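## Task

Bring the deck in line with this run sheet: D1 holds one-well reservoir C15, uncovered and empty, with its labelled end at the corner engraved 'A1'; D2 holds a full 200 uL tip rack with no cover; D3 holds a full 1000 uL tip rack with no cover; D4 holds sample plate M09 with its lid removed, that lid resting within LP1's posts in the same orientation (same side up) it had on the plate; D5 holds deep-well block B38 with its seal. Every item on a deck position must rest flat within the locators with its well A1 at the 'A1' corner. Anything the sheet does not list must end up standing directly on a SHELF shelf (not stacked on another item), every plate there wearing its own lid and every tip rack wearing a cover. Any cover not on a rack must lie flat on SHELF or on top of another cover there. Carrying anything in the gripper above a reservoir, or above a plate lacking a squarely seated lid, fails the job; the only exception is carrying a plate's lid. Nothing may depend on the robot to stay in place at the end. Release everything, move clear (contact with READY or its box is allowed), then press READY once; the job is over when READY goes down. If no change is needed, press READY with all labware left exactly as found. Do not press READY while anything you needed to fix is still wrong; leaving it unpressed is better in that case.

## Robot and tools

ROBOT. A single four-axis SCARA-type plate mover: a vertical lift (0.000 to 0.550 m), shoulder (-2.000 to 2.000 rad), elbow (-2.800 to 2.800 rad) and wrist yaw (-12.566 to 12.566 rad), plus a two-finger parallel gripper. The gripper always stays level; it can only turn about vertical. If the elbow reading gets within 0.4 rad of zero the arm may fold and fault, so keep it bent.

FRAMES. Scene frame: origin on the table top under the arm base, +z up, +y to the left when looking along +x. Gripper frame: fingers point along its +x, open and close along its y. The controlled point (end_effector_position) is midway between the rubber pads, 2 to 3 cm behind the fingertips. Since the fingertips never touch, one tip can press a key while the other presses another.

STATIONS. D1 to D5 sit in a row on the liquid handler, D1 leftmost seen from the base. SHELF stores labware, LP1 is the lid park, RG is a spare nest for regripping, READY is a key on a box: push it sideways, straight into the box, until it latches. Well A1 is at the labelled short end, in the corner opposite the labelled long side. Lids and seals carry the item ID on top at either end; that label says nothing about A1. Tip racks are labelled like plates, showing 200 or 1000.

execute_actions(actions). actions is a list of actions; each action is a table of 0 to 15 rows; each row is 5 numbers in [-1, 1]: dx, dy, dz, rz, opening. One row = one control step of 1/30 s; if fewer than 15 rows, the last repeats. dx, dy, dz, rz are an offset, in the gripper's own axes, from the measured pose at the start of that action (for a call's first action, the last pose reported in this scene). All rows of an action refer to that same start, not to the row before. Scale: 1.0 equals 0.6 m or 180 degrees; positive rz turns +x toward +y. opening is absolute: +1 fully open (0.140 m), -1 closed (pads still 0.066 m apart). Closing fully takes at least about 0.6 s. Each step is clipped to 70 mm and 16 degrees from the measured pose, so big offsets need several actions. An empty list just returns state and images.

move(target, speed, blocking). target is one row of the same 5 numbers and scale: an offset in gripper axes from the pose in the latest result that shows one, plus an absolute opening, sent when the move begins. speed is m/s, 0.002 to 0.5 (default 0.25); turning is capped at twice that in rad/s. The path is straight, 0.5 to 10 s long (cut off at 10 s), turns the short way, and ignores obstacles; the hand can lag, wander and exceed speed, mostly near full reach. With blocking=false you get a result after 0.5 s while motion continues; poll with wait(0); other motion calls are rejected until an end is shown, so wait or stop first. The 'move:' line reports done, off_target, moving, held or fault, plus limits (paced = pose clipped; held = a check blocked steps, after which the arm may jump faster) and distance to target.

wait(seconds): 0 to 10, holds the last command; returns early if a running move ends. stop(): brakes a running move (needs distance when fast); fingers keep moving. zoom_image(camera, region): camera is cam_head_left, cam_head_right, cam_high, cam_low or cam_wrist (each image 504x504); region [x0, y0, x1, y1] in pixels from top-left, at most 504 by 504. finished_scene(scene): pass the current scene number; irreversible; reports success and gives the next task. Always end with a tool call, not a plain reply.

RESULTS. The state line gives end_effector_position (m) and end_effector_quat_wxyz in the scene frame; it can be slightly off, more at long reach. 'Hand target' is where the controller is heading. Joint positions: lift (m), shoulder, elbow, wrist yaw (rad), pad gap (m). grip_measured uses the command scale; readings may carry a constant bias of about 1 mm. 'pose unreachable' means a clearance check altered or blocked the command. Action calls list step positions, with HELD on restrained steps. MOTOR HOT appears at 85 °C; at 100 °C an OVER-TEMPERATURE FAULT brakes the arm until cool.

GRIPPING. To hold, command about 0.04 below grip_measured (less for a lighter hold). Pads push roughly 18 N each; a fast close squeezes harder and may bounce open.

CAUTIONS. Load limits: lift 54.6 N, shoulder 8.19 N m, elbow 4.09 N m, wrist yaw 1.36 N m, including held weight; reaching one stops the arm for 10 s and drops the rest of the call. Offsets come from the measured pose, so repeating a small push into something rigid adds no force, but into something yielding it goes deeper. Faster contact and targets set farther past contact hit harder. Never carry items over a reservoir or an unlidded plate (lids excepted). Avoid drops, slips, slams and hard shoves; anything leaving the table ends the scene. The simulation runs while you think, holding your last command, and a held load keeps heating the motors.

Each tool is called after ">>>" as a command line: name --argument value for each argument, lists and objects as JSON in quotes; but a table of rows of numbers goes row by row, as --pt "numbers of a row", without its own name.

## Session

>>> execute_actions --actions '[]'

Scene clock: 0.00 s.
end_effector_position=(+0.5641, -0.1094, +0.1433) grip_measured=+1.00 end_effector_quat_wxyz=(+0.968, -0.000, -0.000, +0.251)
Joint positions: [ 0.138 -1.399 -1.32  -3.057  0.14 ]
Motor temperatures (°C, as the motors report them): [36 23 23 24]
Hand target: +0.564, -0.109, +0.143; +0.968, -0.000, -0.000, +0.251

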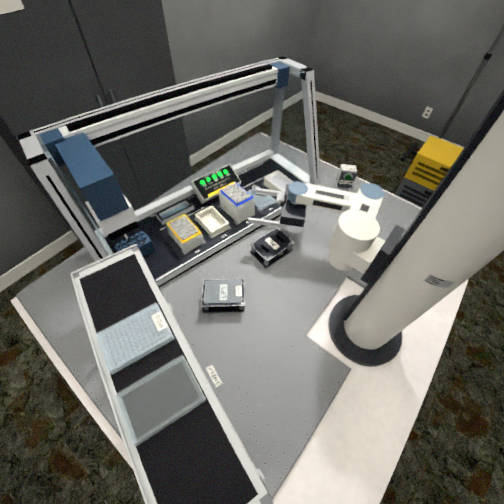

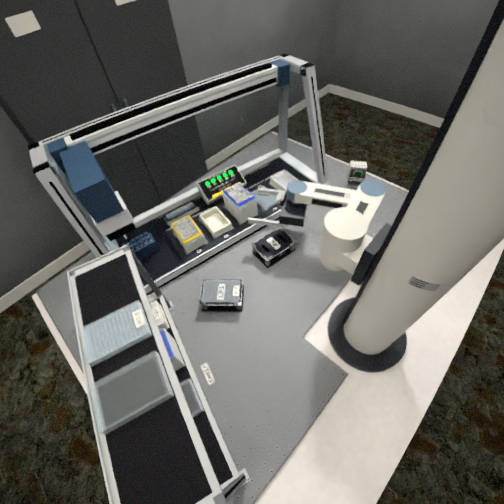

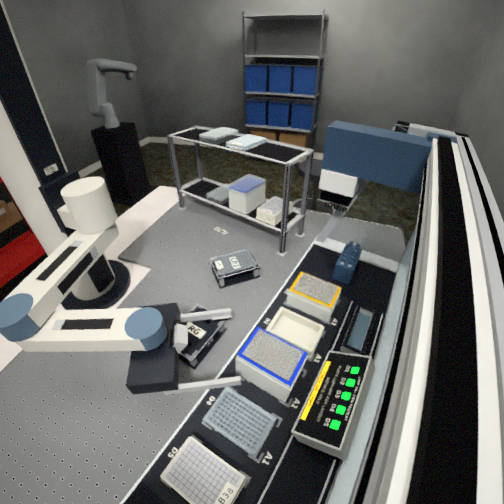

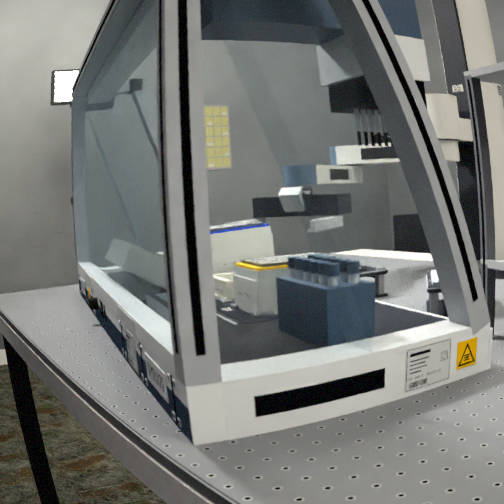

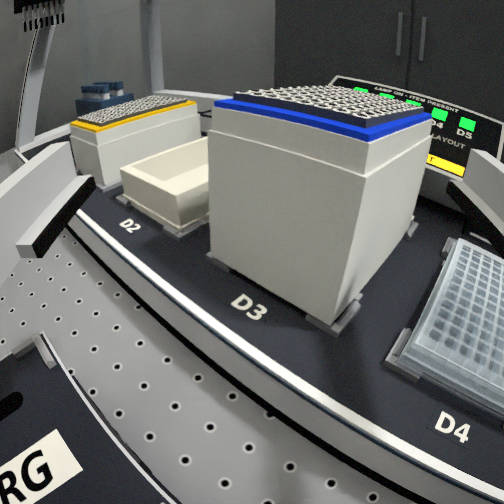

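>>> zoom_image --camera "cam_high" --region '[120, 340, 330, 504]'

>>> zoom_image --camera "cam_high" --region '[220, 240, 400, 420]'

>>> zoom_image --camera "cam_high" --region '[160, 110, 330, 300]'

>>> zoom_image --camera "cam_head_left" --region '[140, 140, 330, 330]'

Region (120, 340, 330, 504) of cam_high's 504x504 image, scaled by 2.400, with more detail than that image has; it fills the top 394 rows of this view, and the rest is white.

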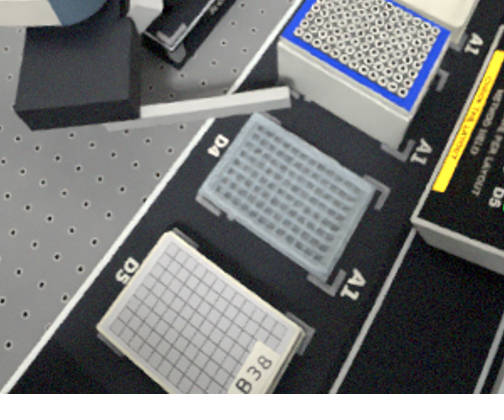

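Region (220, 240, 400, 420) of cam_high's 504x504 image, scaled by 2.800, with more detail than that image has.

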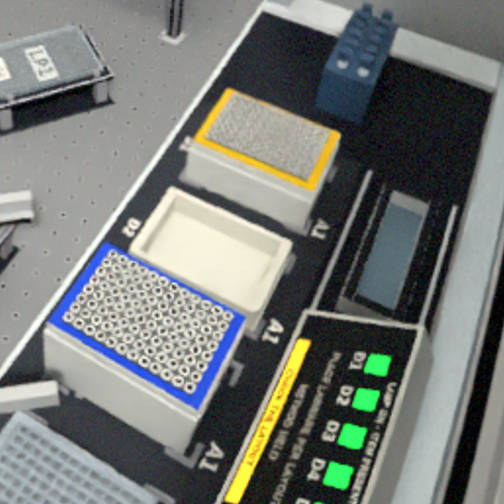

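Region (160, 110, 330, 300) of cam_high's 504x504 image, scaled by 2.653, with more detail than that image has; it fills the left 451 columns of this view, and the rest is white.

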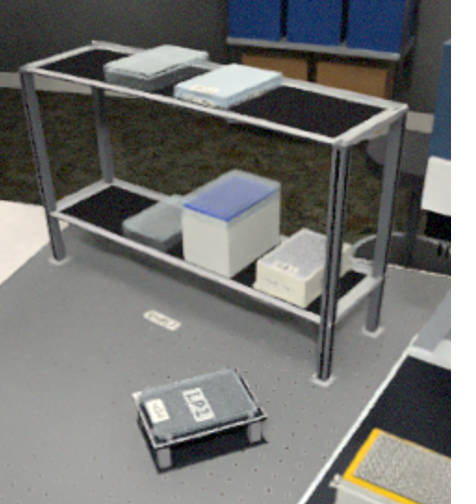

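Region (140, 140, 330, 330) of cam_head_left's 504x504 image, scaled by 2.653, with more detail than that image has.

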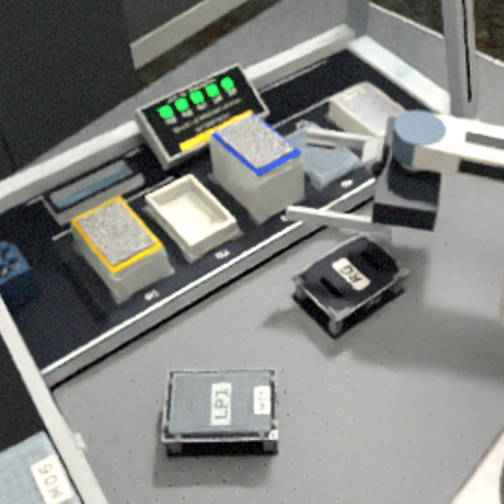

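>>> zoom_image --camera "cam_high" --region '[195, 370, 305, 480]'

>>> zoom_image --camera "cam_high" --region '[230, 310, 340, 420]'

>>> zoom_image --camera "cam_low" --region '[190, 200, 330, 340]'

>>> zoom_image --camera "cam_head_left" --region '[190, 265, 260, 325]'

Region (195, 370, 305, 480) of cam_high's 504x504 image, scaled by 4.582, with more detail than that image has.

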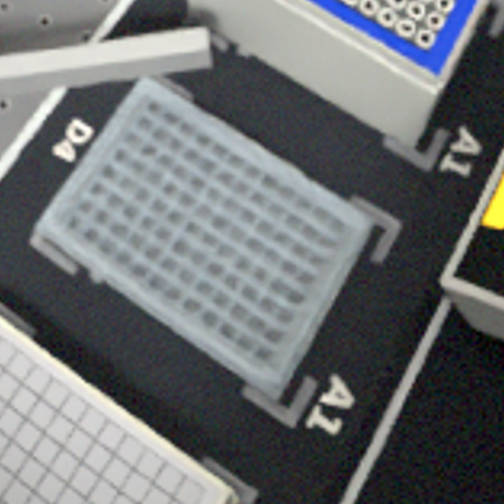

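Region (230, 310, 340, 420) of cam_high's 504x504 image, scaled by 4.582, with more detail than that image has.

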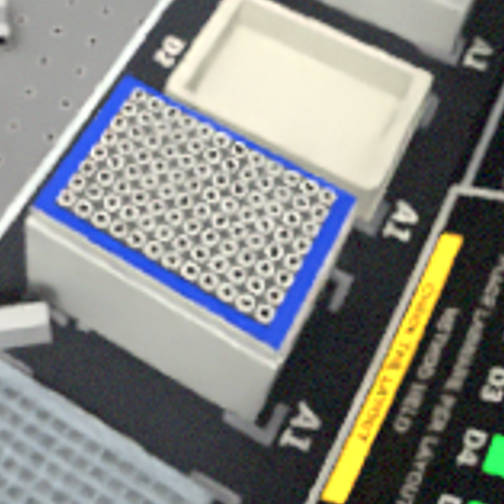

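Region (190, 200, 330, 340) of cam_low's 504x504 image, scaled by 3.600, with more detail than that image has.

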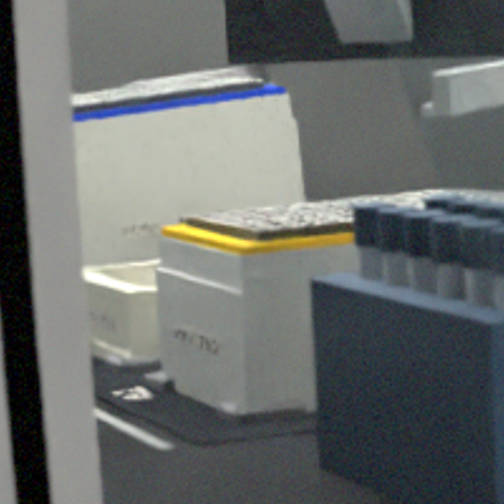

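Region (190, 265, 260, 325) of cam_head_left's 504x504 image, scaled by 7.200, with more detail than that image has; it fills the top 432 rows of this view, and the rest is white.

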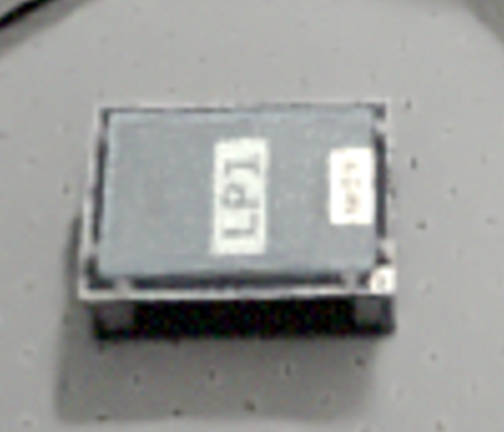

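>>> zoom_image --camera "cam_wrist" --region '[190, 190, 504, 450]'

>>> zoom_image --camera "cam_wrist" --region '[50, 70, 260, 280]'

>>> zoom_image --camera "cam_head_right" --region '[60, 250, 260, 450]'

>>> zoom_image --camera "cam_head_right" --region '[190, 265, 260, 325]'

Region (190, 190, 504, 450) of cam_wrist's 504x504 image, scaled by 1.605, with more detail than that image has; it fills the top 417 rows of this view, and the rest is white.

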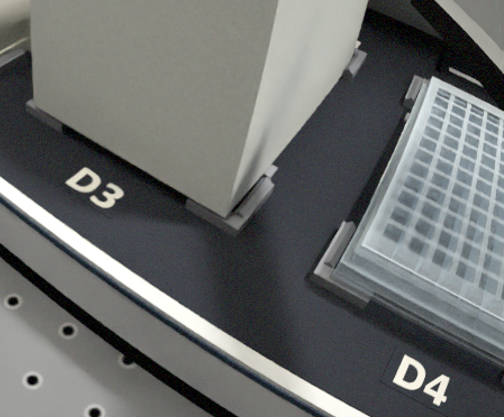

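Region (50, 70, 260, 280) of cam_wrist's 504x504 image, scaled by 2.400, with more detail than that image has.

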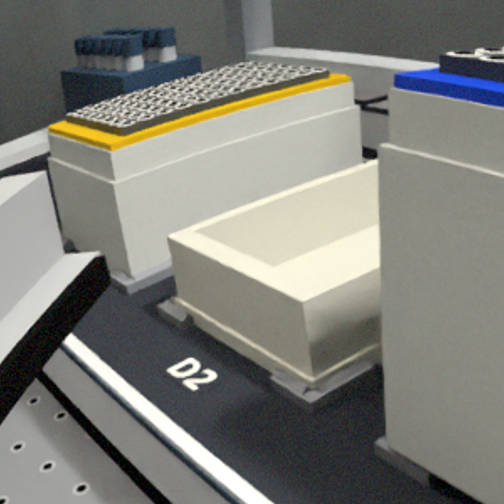

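Region (60, 250, 260, 450) of cam_head_right's 504x504 image, scaled by 2.520, with more detail than that image has.

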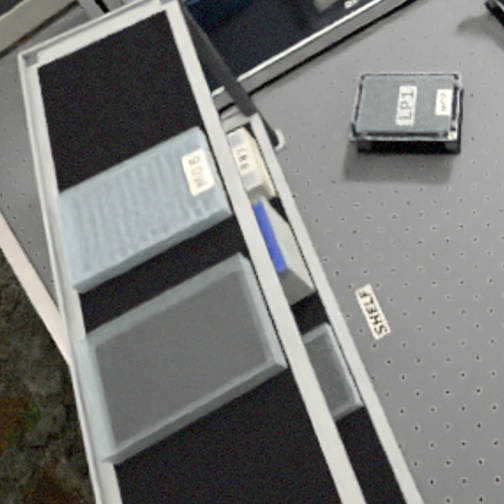

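Region (190, 265, 260, 325) of cam_head_right's 504x504 image, scaled by 7.200, with more detail than that image has; it fills the top 432 rows of this view, and the rest is white.

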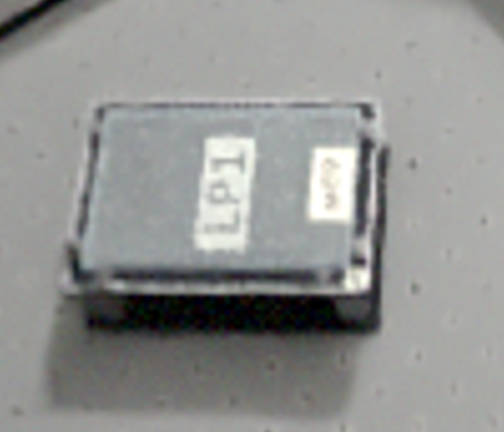

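>>> zoom_image --camera "cam_wrist" --region '[195, 230, 375, 350]'

>>> zoom_image --camera "cam_wrist" --region '[370, 220, 504, 420]'

>>> zoom_image --camera "cam_wrist" --region '[0, 310, 194, 504]'

>>> zoom_image --camera "cam_head_left" --region '[240, 210, 310, 280]'

Region (195, 230, 375, 350) of cam_wrist's 504x504 image, scaled by 2.800, with more detail than that image has.

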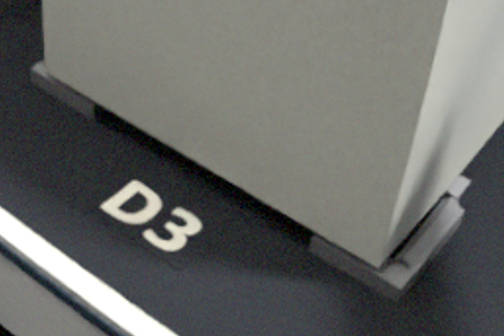

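Region (370, 220, 504, 420) of cam_wrist's 504x504 image, scaled by 2.520, with more detail than that image has; it fills the left 338 columns of this view, and the rest is white.

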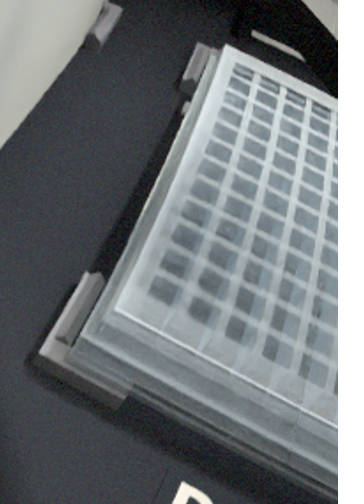

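Region (0, 310, 194, 504) of cam_wrist's 504x504 image, scaled by 2.598, with more detail than that image has.

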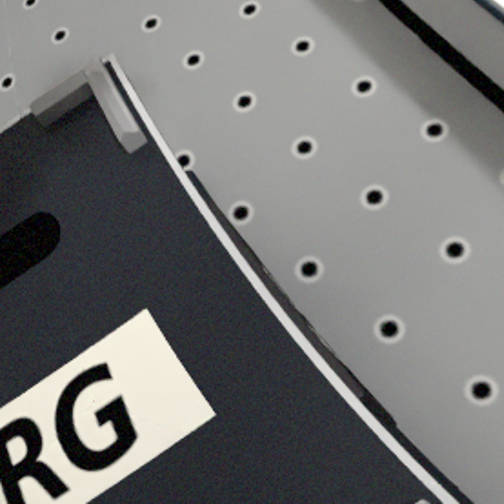

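Region (240, 210, 310, 280) of cam_head_left's 504x504 image, scaled by 7.200, with more detail than that image has.

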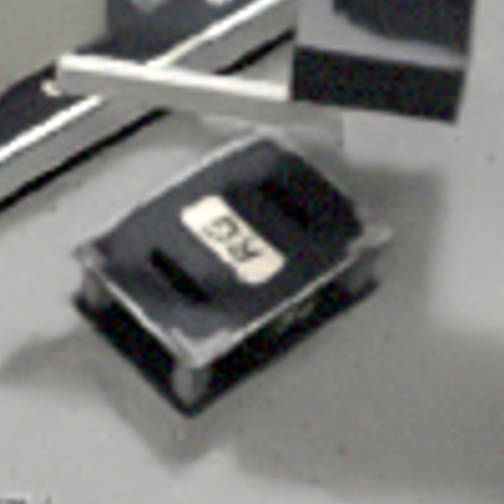

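>>> zoom_image --camera "cam_high" --region '[200, 235, 270, 295]'

>>> zoom_image --camera "cam_high" --region '[190, 120, 290, 170]'

>>> zoom_image --camera "cam_high" --region '[195, 165, 305, 240]'

>>> zoom_image --camera "cam_high" --region '[275, 262, 355, 342]'

Region (200, 235, 270, 295) of cam_high's 504x504 image, scaled by 7.200, with more detail than that image has; it fills the top 432 rows of this view, and the rest is white.

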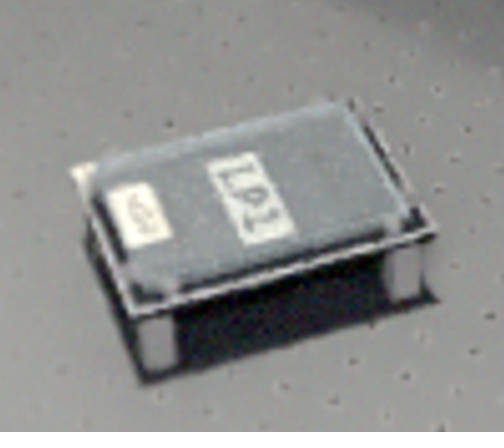

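Region (190, 120, 290, 170) of cam_high's 504x504 image, scaled by 5.040, with more detail than that image has.

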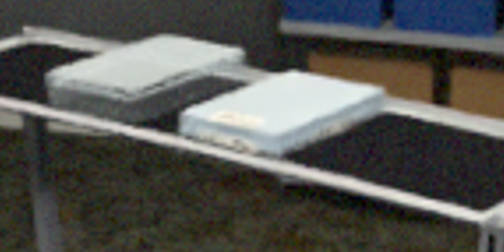

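Region (195, 165, 305, 240) of cam_high's 504x504 image, scaled by 4.582, with more detail than that image has; it fills the top 344 rows of this view, and the rest is white.

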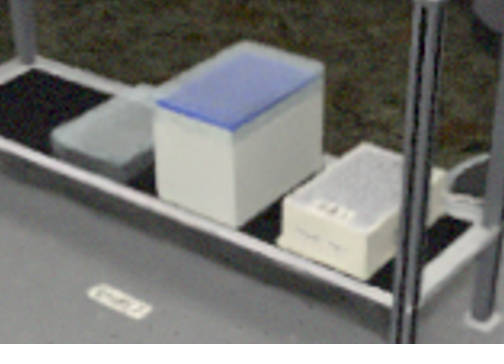

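Region (275, 262, 355, 342) of cam_high's 504x504 image, scaled by 6.300, with more detail than that image has.

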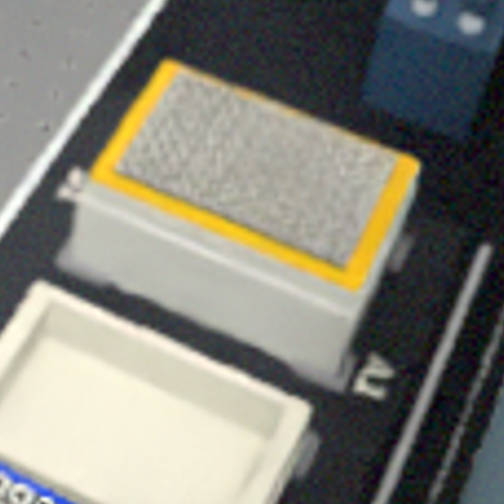

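>>> move --target '[-0.1367, -0.083, -0.0722, -0.2289, -1]' --speed 0.45

Scene clock: 8.30 s.
end_effector_position=(+0.5166, -0.1929, +0.0999) grip_measured=-0.98 end_effector_quat_wxyz=(+0.994, -0.000, -0.000, -0.106)
Joint positions: [ 0.095 -1.589 -1.046 -3.86   0.067]
Motor temperatures (°C, as the motors report them): [36 23 23 24]
Hand target: +0.517, -0.193, +0.100; +0.994, -0.000, -0.000, -0.106
Off the commanded pose: 0.000 m, 0 deg.
move: done

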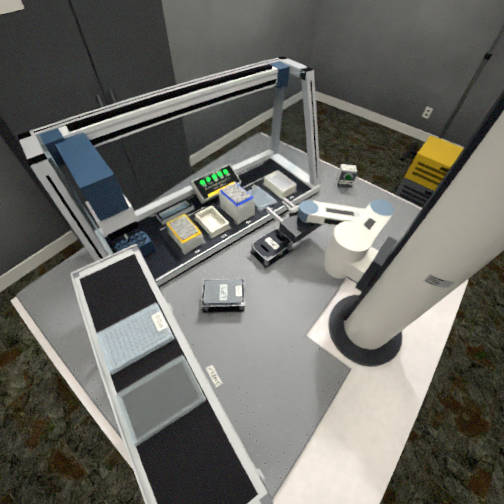

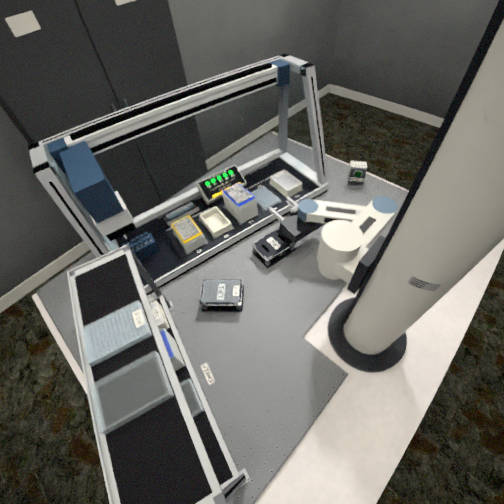

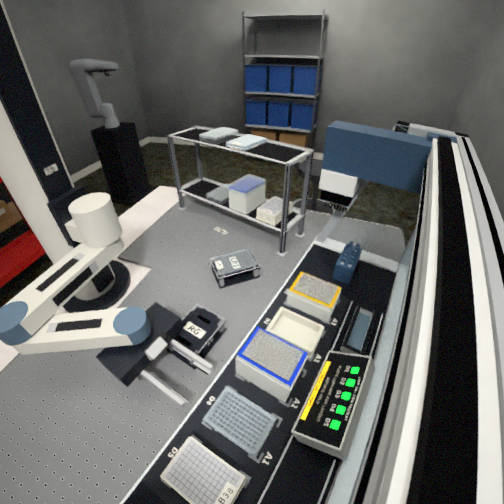

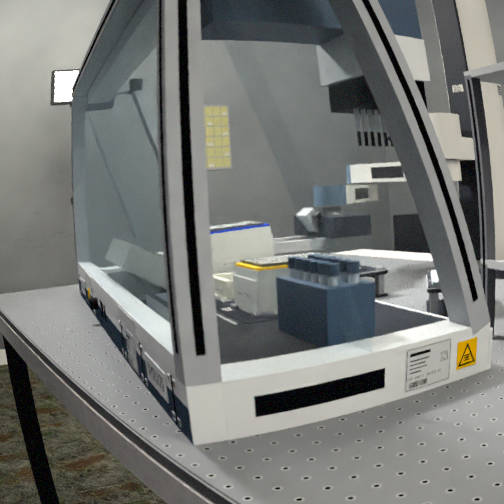

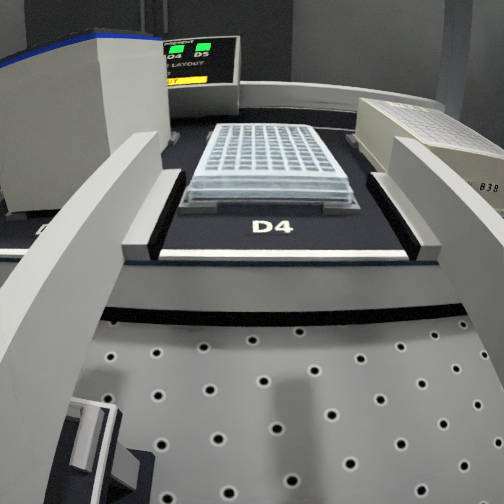

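>>> zoom_image --camera "cam_wrist" --region '[150, 80, 504, 270]'

>>> zoom_image --camera "cam_wrist" --region '[165, 150, 385, 270]'

>>> zoom_image --camera "cam_head_right" --region '[230, 140, 340, 230]'

Region (150, 80, 504, 270) of cam_wrist's 504x504 image, scaled by 1.424, with more detail than that image has; it fills the top 271 rows of this view, and the rest is white.

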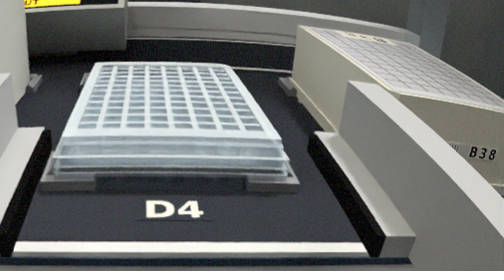

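Region (165, 150, 385, 270) of cam_wrist's 504x504 image, scaled by 2.291, with more detail than that image has; it fills the top 275 rows of this view, and the rest is white.

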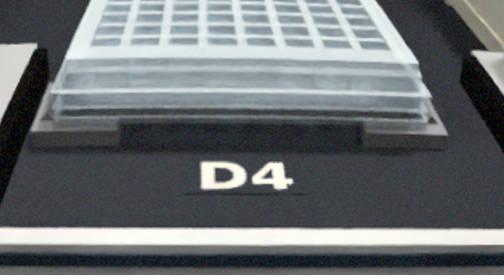

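Region (230, 140, 340, 230) of cam_head_right's 504x504 image, scaled by 4.582, with more detail than that image has; it fills the top 412 rows of this view, and the rest is white.

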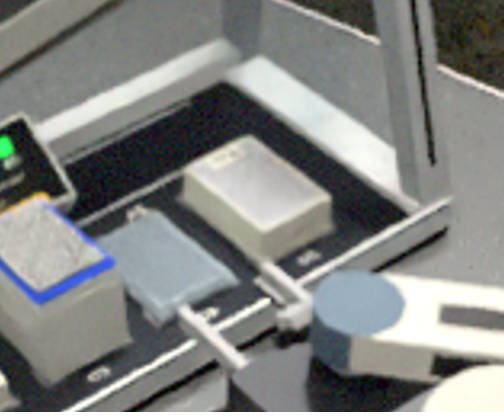

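>>> zoom_image --camera "cam_wrist" --region '[110, 115, 250, 275]'

>>> zoom_image --camera "cam_wrist" --region '[300, 115, 450, 275]'

>>> zoom_image --camera "cam_wrist" --region '[30, 300, 330, 504]'

Region (110, 115, 250, 275) of cam_wrist's 504x504 image, scaled by 3.150, with more detail than that image has; it fills the left 441 columns of this view, and the rest is white.

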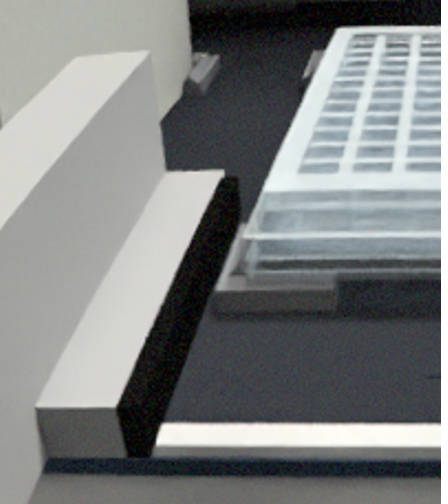

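Region (300, 115, 450, 275) of cam_wrist's 504x504 image, scaled by 3.150, with more detail than that image has; it fills the left 472 columns of this view, and the rest is white.

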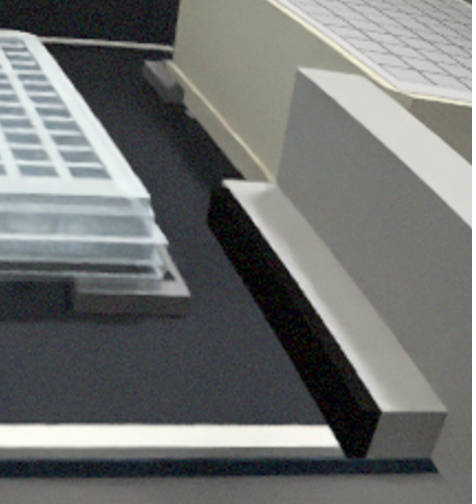

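Region (30, 300, 330, 504) of cam_wrist's 504x504 image, scaled by 1.680, with more detail than that image has; it fills the top 343 rows of this view, and the rest is white.

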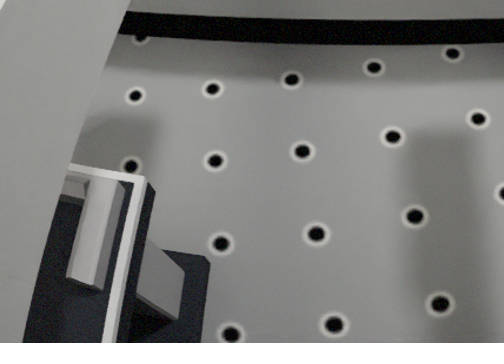

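>>> execute_actions --actions '[[[0.004,0,-0.004,0,-1],[0.009,-0.0003,-0.009,0,-1],[0.015,-0.0006,-0.015,0,-1],[0.021,-0.0009,-0.021,0,-1],[0.027,-0.0012,-0.027,0,-1],[0.033,-0.0015,-0.031,0,-1],[0.038,-0.0015,-0.034,0,-1],[0.042,-0.0015,-0.0348,0,-1],[0.045,-0.0015,-0.0348,0,-1],[0.0467,-0.0015,-0.0348,0,-1]],[[0.002,0,0,0,-1],[0.004,0,0,0,-1],[0.006,0,0,0,-1],[0.008,0,0,0,-1],[0.0097,0,0,0,-1],[0.0114,0,0,0,-1],[0.013,0,0,0,-1],[0.0146,0,0,0,-1],[0.0162,0,0,0,-1],[0.0176,0,0,0,-1],[0.019,0,0,0,-1],[0.02,0,0,0,-1]]]'

Scene clock: 12.83 s.
end_effector_position=(+0.5556, -0.2022, +0.0790) grip_measured=-0.98 end_effector_quat_wxyz=(+0.994, -0.000, -0.000, -0.106)
Joint positions: [ 0.074 -1.469 -1.215 -3.811  0.067]
Motor temperatures (°C, as the motors report them): [36 23 23 24]
Hand target: +0.556, -0.202, +0.079; +0.994, -0.000, -0.000, -0.106
Off the commanded pose: 0.000 m, 0 deg.
Step readings (end_effector_position; steps 1 to 15: 1st action; 16 to 30: 2nd action):
0: (+0.5166, -0.1929, +0.0999)
1: (+0.5167, -0.1929, +0.0999)
2: (+0.5182, -0.1933, +0.0984)
4: (+0.5234, -0.1947, +0.0926)
8: (+0.5367, -0.1981, +0.0805)
15: (+0.5439, -0.1996, +0.0790)
16: (+0.5440, -0.1996, +0.0790)
17: (+0.5451, -0.1999, +0.0790)
19: (+0.5474, -0.2004, +0.0790)
23: (+0.5515, -0.2013, +0.0790)
30: end_effector_position above

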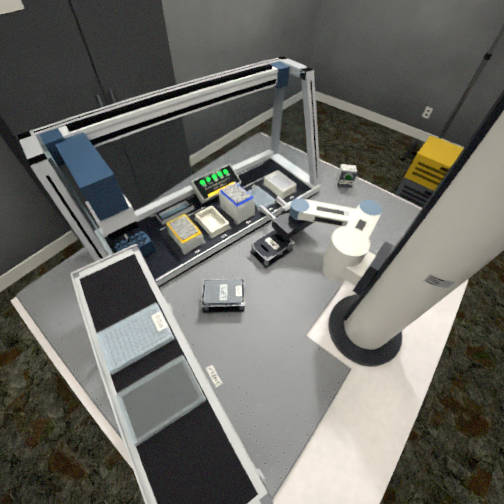

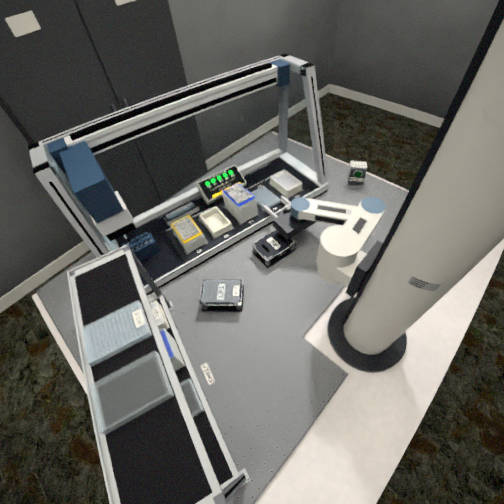

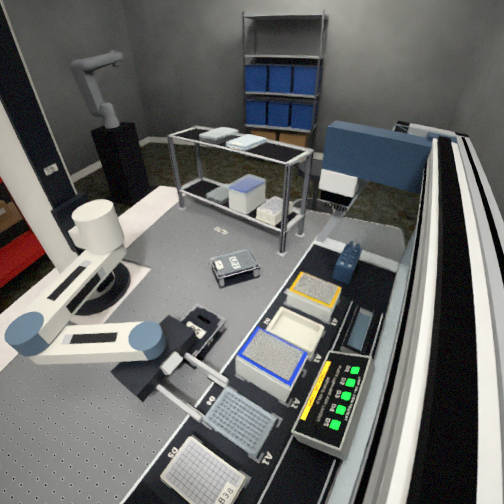

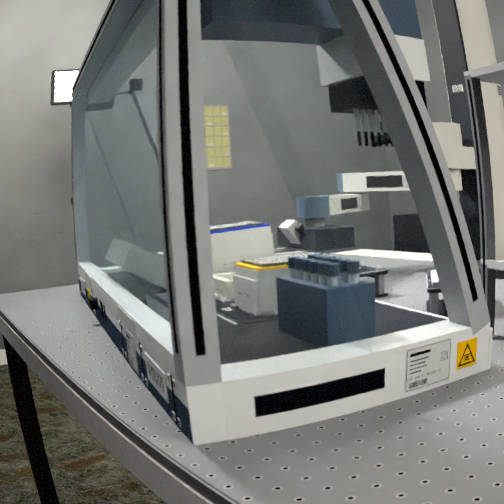

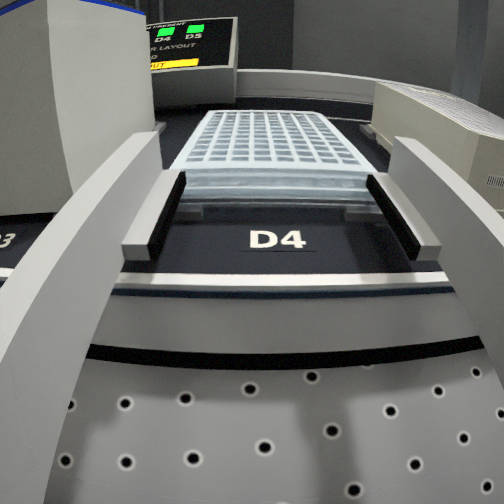

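>>> zoom_image --camera "cam_wrist" --region '[150, 140, 410, 260]'

>>> zoom_image --camera "cam_high" --region '[195, 370, 305, 480]'

Region (150, 140, 410, 260) of cam_wrist's 504x504 image, scaled by 1.938, with more detail than that image has; it fills the top 233 rows of this view, and the rest is white.

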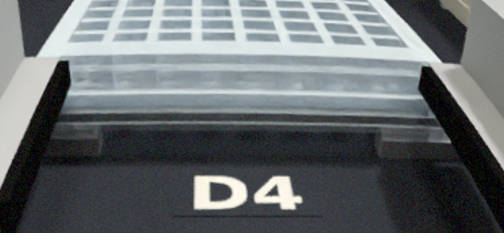

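Region (195, 370, 305, 480) of cam_high's 504x504 image, scaled by 4.582, with more detail than that image has.

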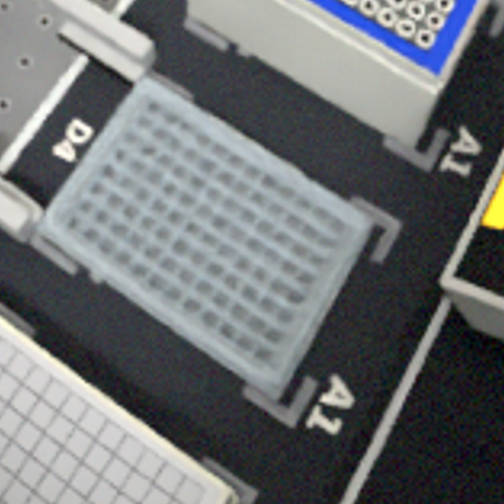

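>>> execute_actions --actions '[[[0.001,0,0,0,-1],[0.002,0,0,0,-1],[0.003,0,0,0,-1],[0.004,0,0,0,-1],[0.005,0,0,0,-1],[0.006,0,-0.0005,0,-1],[0.007,0,-0.001,0,-1],[0.008,0,-0.0015,0,-1],[0.009,0,-0.0015,0,-1],[0.010,0,-0.0015,0,-1],[0.011,0,-0.0015,0,-1],[0.0117,0,-0.0015,0,-1]]]'

Scene clock: 13.97 s.
end_effector_position=(+0.5624, -0.2037, +0.0781) grip_measured=-0.98 end_effector_quat_wxyz=(+0.994, -0.000, -0.000, -0.106)
Joint positions: [ 0.073 -1.449 -1.246 -3.801  0.067]
Motor temperatures (°C, as the motors report them): [36 23 23 24]
Hand target: +0.562, -0.204, +0.078; +0.994, -0.000, -0.000, -0.106
Off the commanded pose: 0.000 m, 0 deg.
Step readings (end_effector_position):
0: (+0.5556, -0.2022, +0.0790)
1: (+0.5557, -0.2022, +0.0790)
2: (+0.5562, -0.2024, +0.0790)
4: (+0.5574, -0.2026, +0.0790)
8: (+0.5597, -0.2031, +0.0784)
15: end_effector_position above

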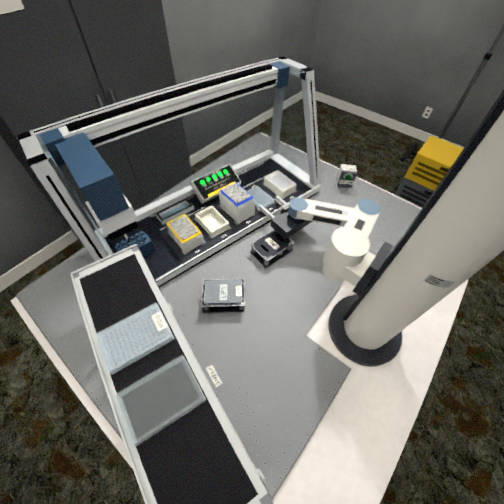

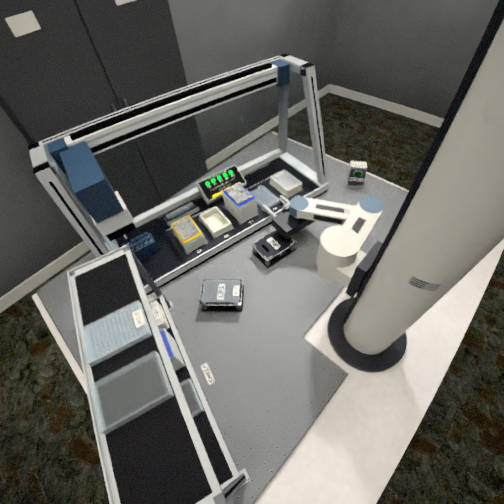

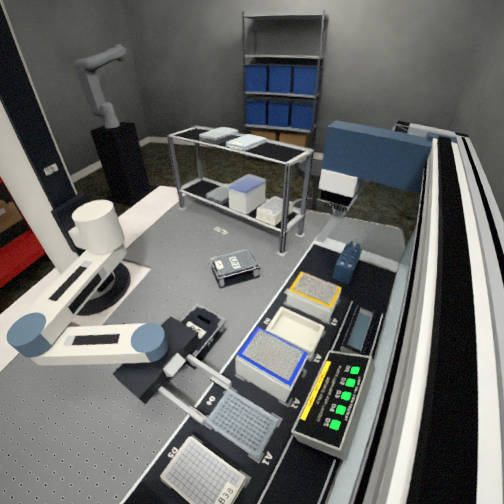

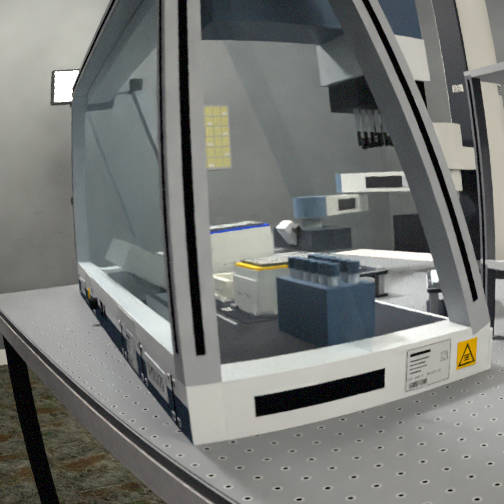

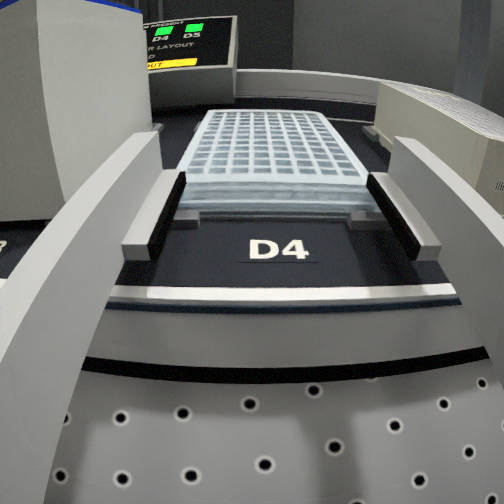

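>>> zoom_image --camera "cam_wrist" --region '[150, 150, 410, 270]'

>>> zoom_image --camera "cam_high" --region '[195, 370, 305, 480]'

Region (150, 150, 410, 270) of cam_wrist's 504x504 image, scaled by 1.938, with more detail than that image has; it fills the top 233 rows of this view, and the rest is white.

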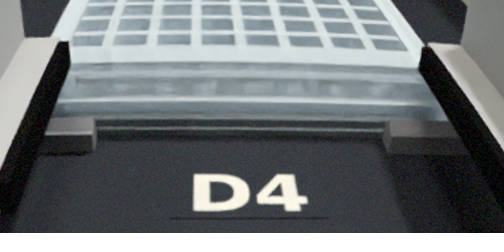

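Region (195, 370, 305, 480) of cam_high's 504x504 image, scaled by 4.582, with more detail than that image has.

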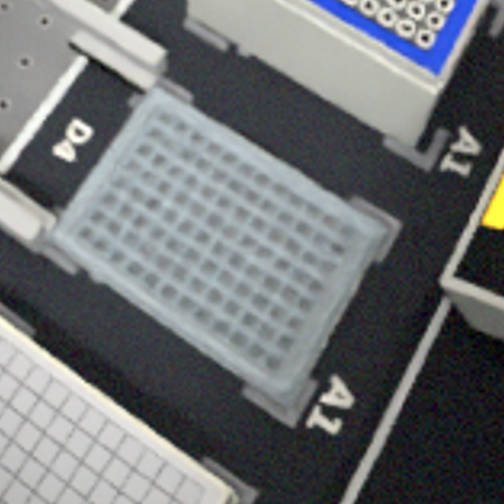

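>>> execute_actions --actions '[[[-0.001,0,0.006,0,-1],[-0.002,0,0.014,0,-0.9],[-0.002,0,0.023,0,-0.7],[-0.002,0,0.033,0,-0.5],[-0.002,0,0.043,0,-0.3],[-0.002,0,0.052,0,-0.06],[-0.002,0,0.059,0,-0.06],[0,-0.003,0.0633,0,-0.06],[0.004,-0.008,0.0633,0,-0.06],[0.010,-0.016,0.0633,0,-0.06],[0.018,-0.027,0.0633,0,-0.06],[0.027,-0.040,0.0633,0,-0.06],[0.037,-0.055,0.0633,0,-0.06],[0.047,-0.070,0.0633,0,-0.06],[0.057,-0.085,0.0633,0,-0.06]]]'

Scene clock: 18.40 s.
end_effector_position=(+0.5745, -0.2408, +0.1161) grip_measured=-0.06 end_effector_quat_wxyz=(+0.994, -0.000, -0.000, -0.109)
Joint positions: [ 0.111 -1.454 -1.401 -3.646  0.101]
Motor temperatures (°C, as the motors report them): [36 23 23 24]
Hand target: +0.581, -0.260, +0.116; +0.994, -0.000, -0.000, -0.111
Off the commanded pose: 0.023 m, 0 deg.
Step readings (end_effector_position):
0: (+0.5624, -0.2037, +0.0781)
1: (+0.5624, -0.2037, +0.0782)
2: (+0.5622, -0.2036, +0.0797)
4: (+0.5614, -0.2034, +0.0876)
8: (+0.5613, -0.2034, +0.1081)
15: end_effector_position above

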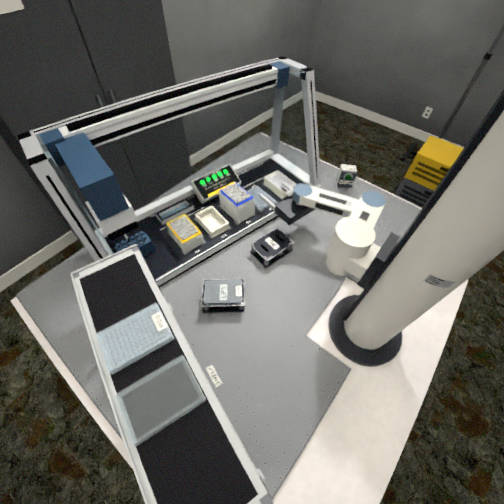

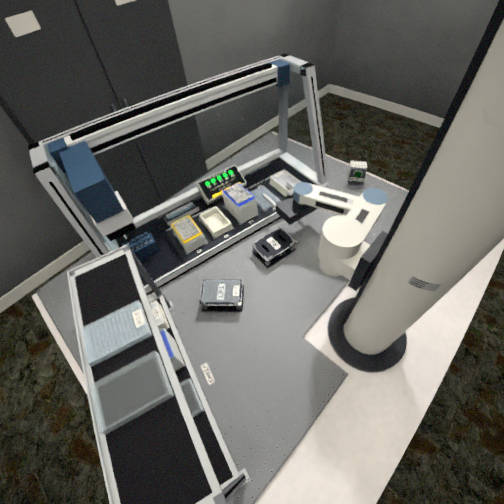

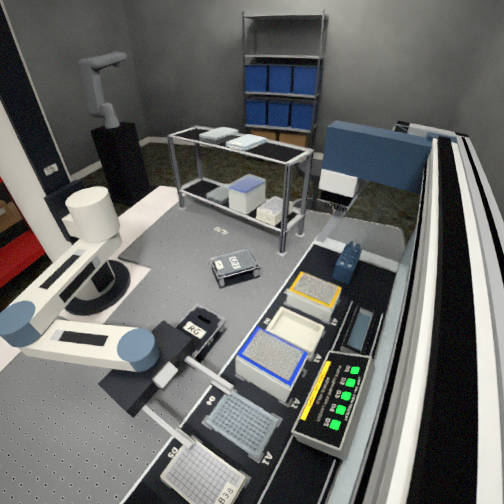

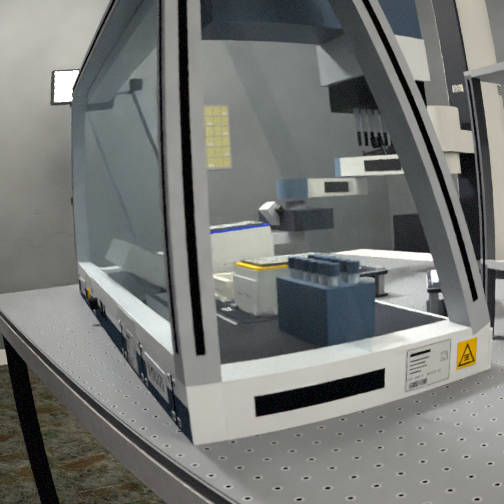

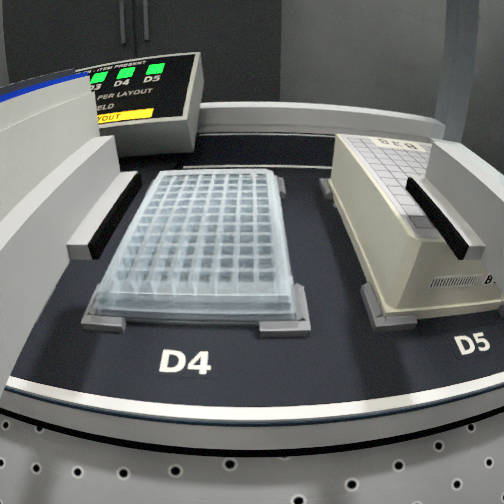

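>>> zoom_image --camera "cam_wrist" --region '[70, 260, 430, 380]'

>>> execute_actions --actions '[]'

Region (70, 260, 430, 380) of cam_wrist's 504x504 image, scaled by 1.400, with more detail than that image has.

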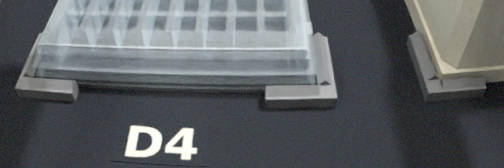

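Scene clock: 20.00 s.
end_effector_position=(+0.5807, -0.2602, +0.1161) grip_measured=-0.06 end_effector_quat_wxyz=(+0.994, -0.000, -0.000, -0.111)
Joint positions: [ 0.111 -1.449 -1.489 -3.568  0.101]
Motor temperatures (°C, as the motors report them): [36 23 23 24]
Hand target: +0.581, -0.260, +0.116; +0.994, -0.000, -0.000, -0.111
Off the commanded pose: 0.004 m, 1 deg.

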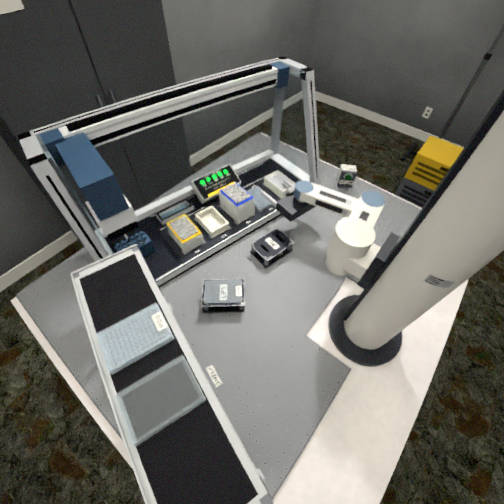

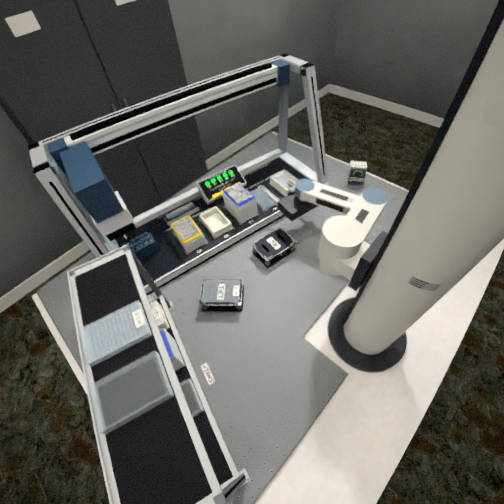

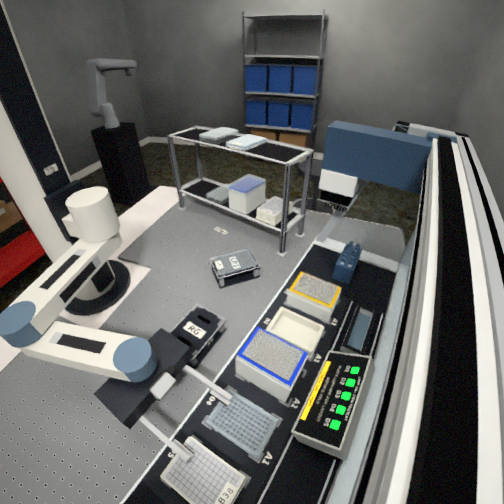

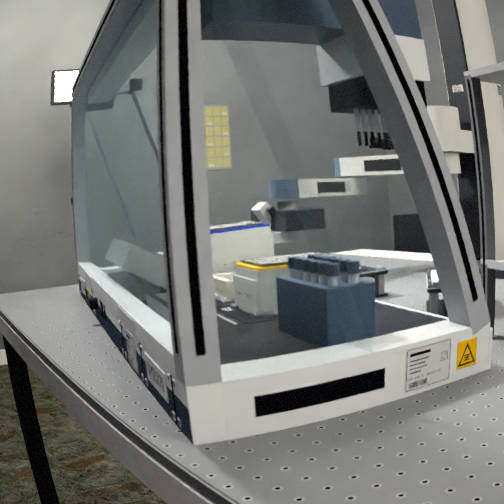

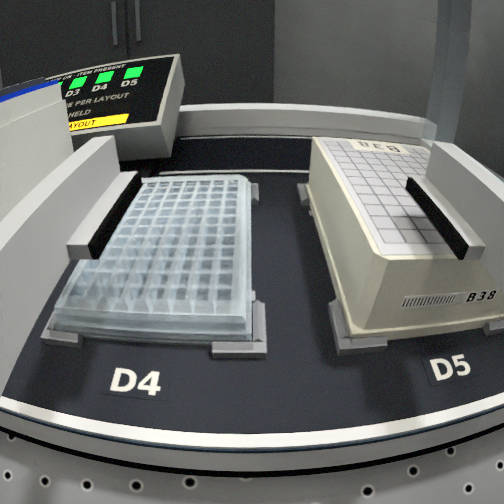

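>>> zoom_image --camera "cam_wrist" --region '[200, 280, 400, 380]'

>>> zoom_image --camera "cam_wrist" --region '[30, 280, 230, 380]'

Region (200, 280, 400, 380) of cam_wrist's 504x504 image, scaled by 2.520, with more detail than that image has.

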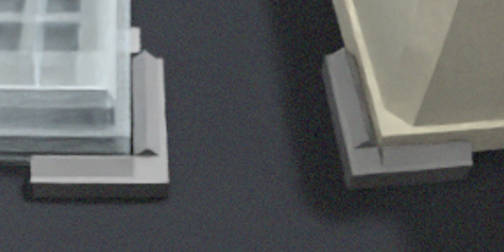

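Region (30, 280, 230, 380) of cam_wrist's 504x504 image, scaled by 2.520, with more detail than that image has.

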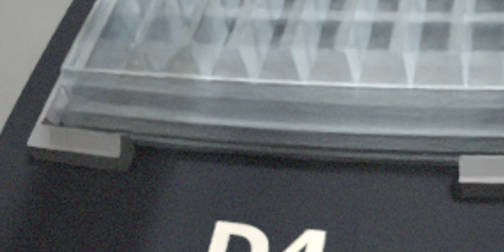

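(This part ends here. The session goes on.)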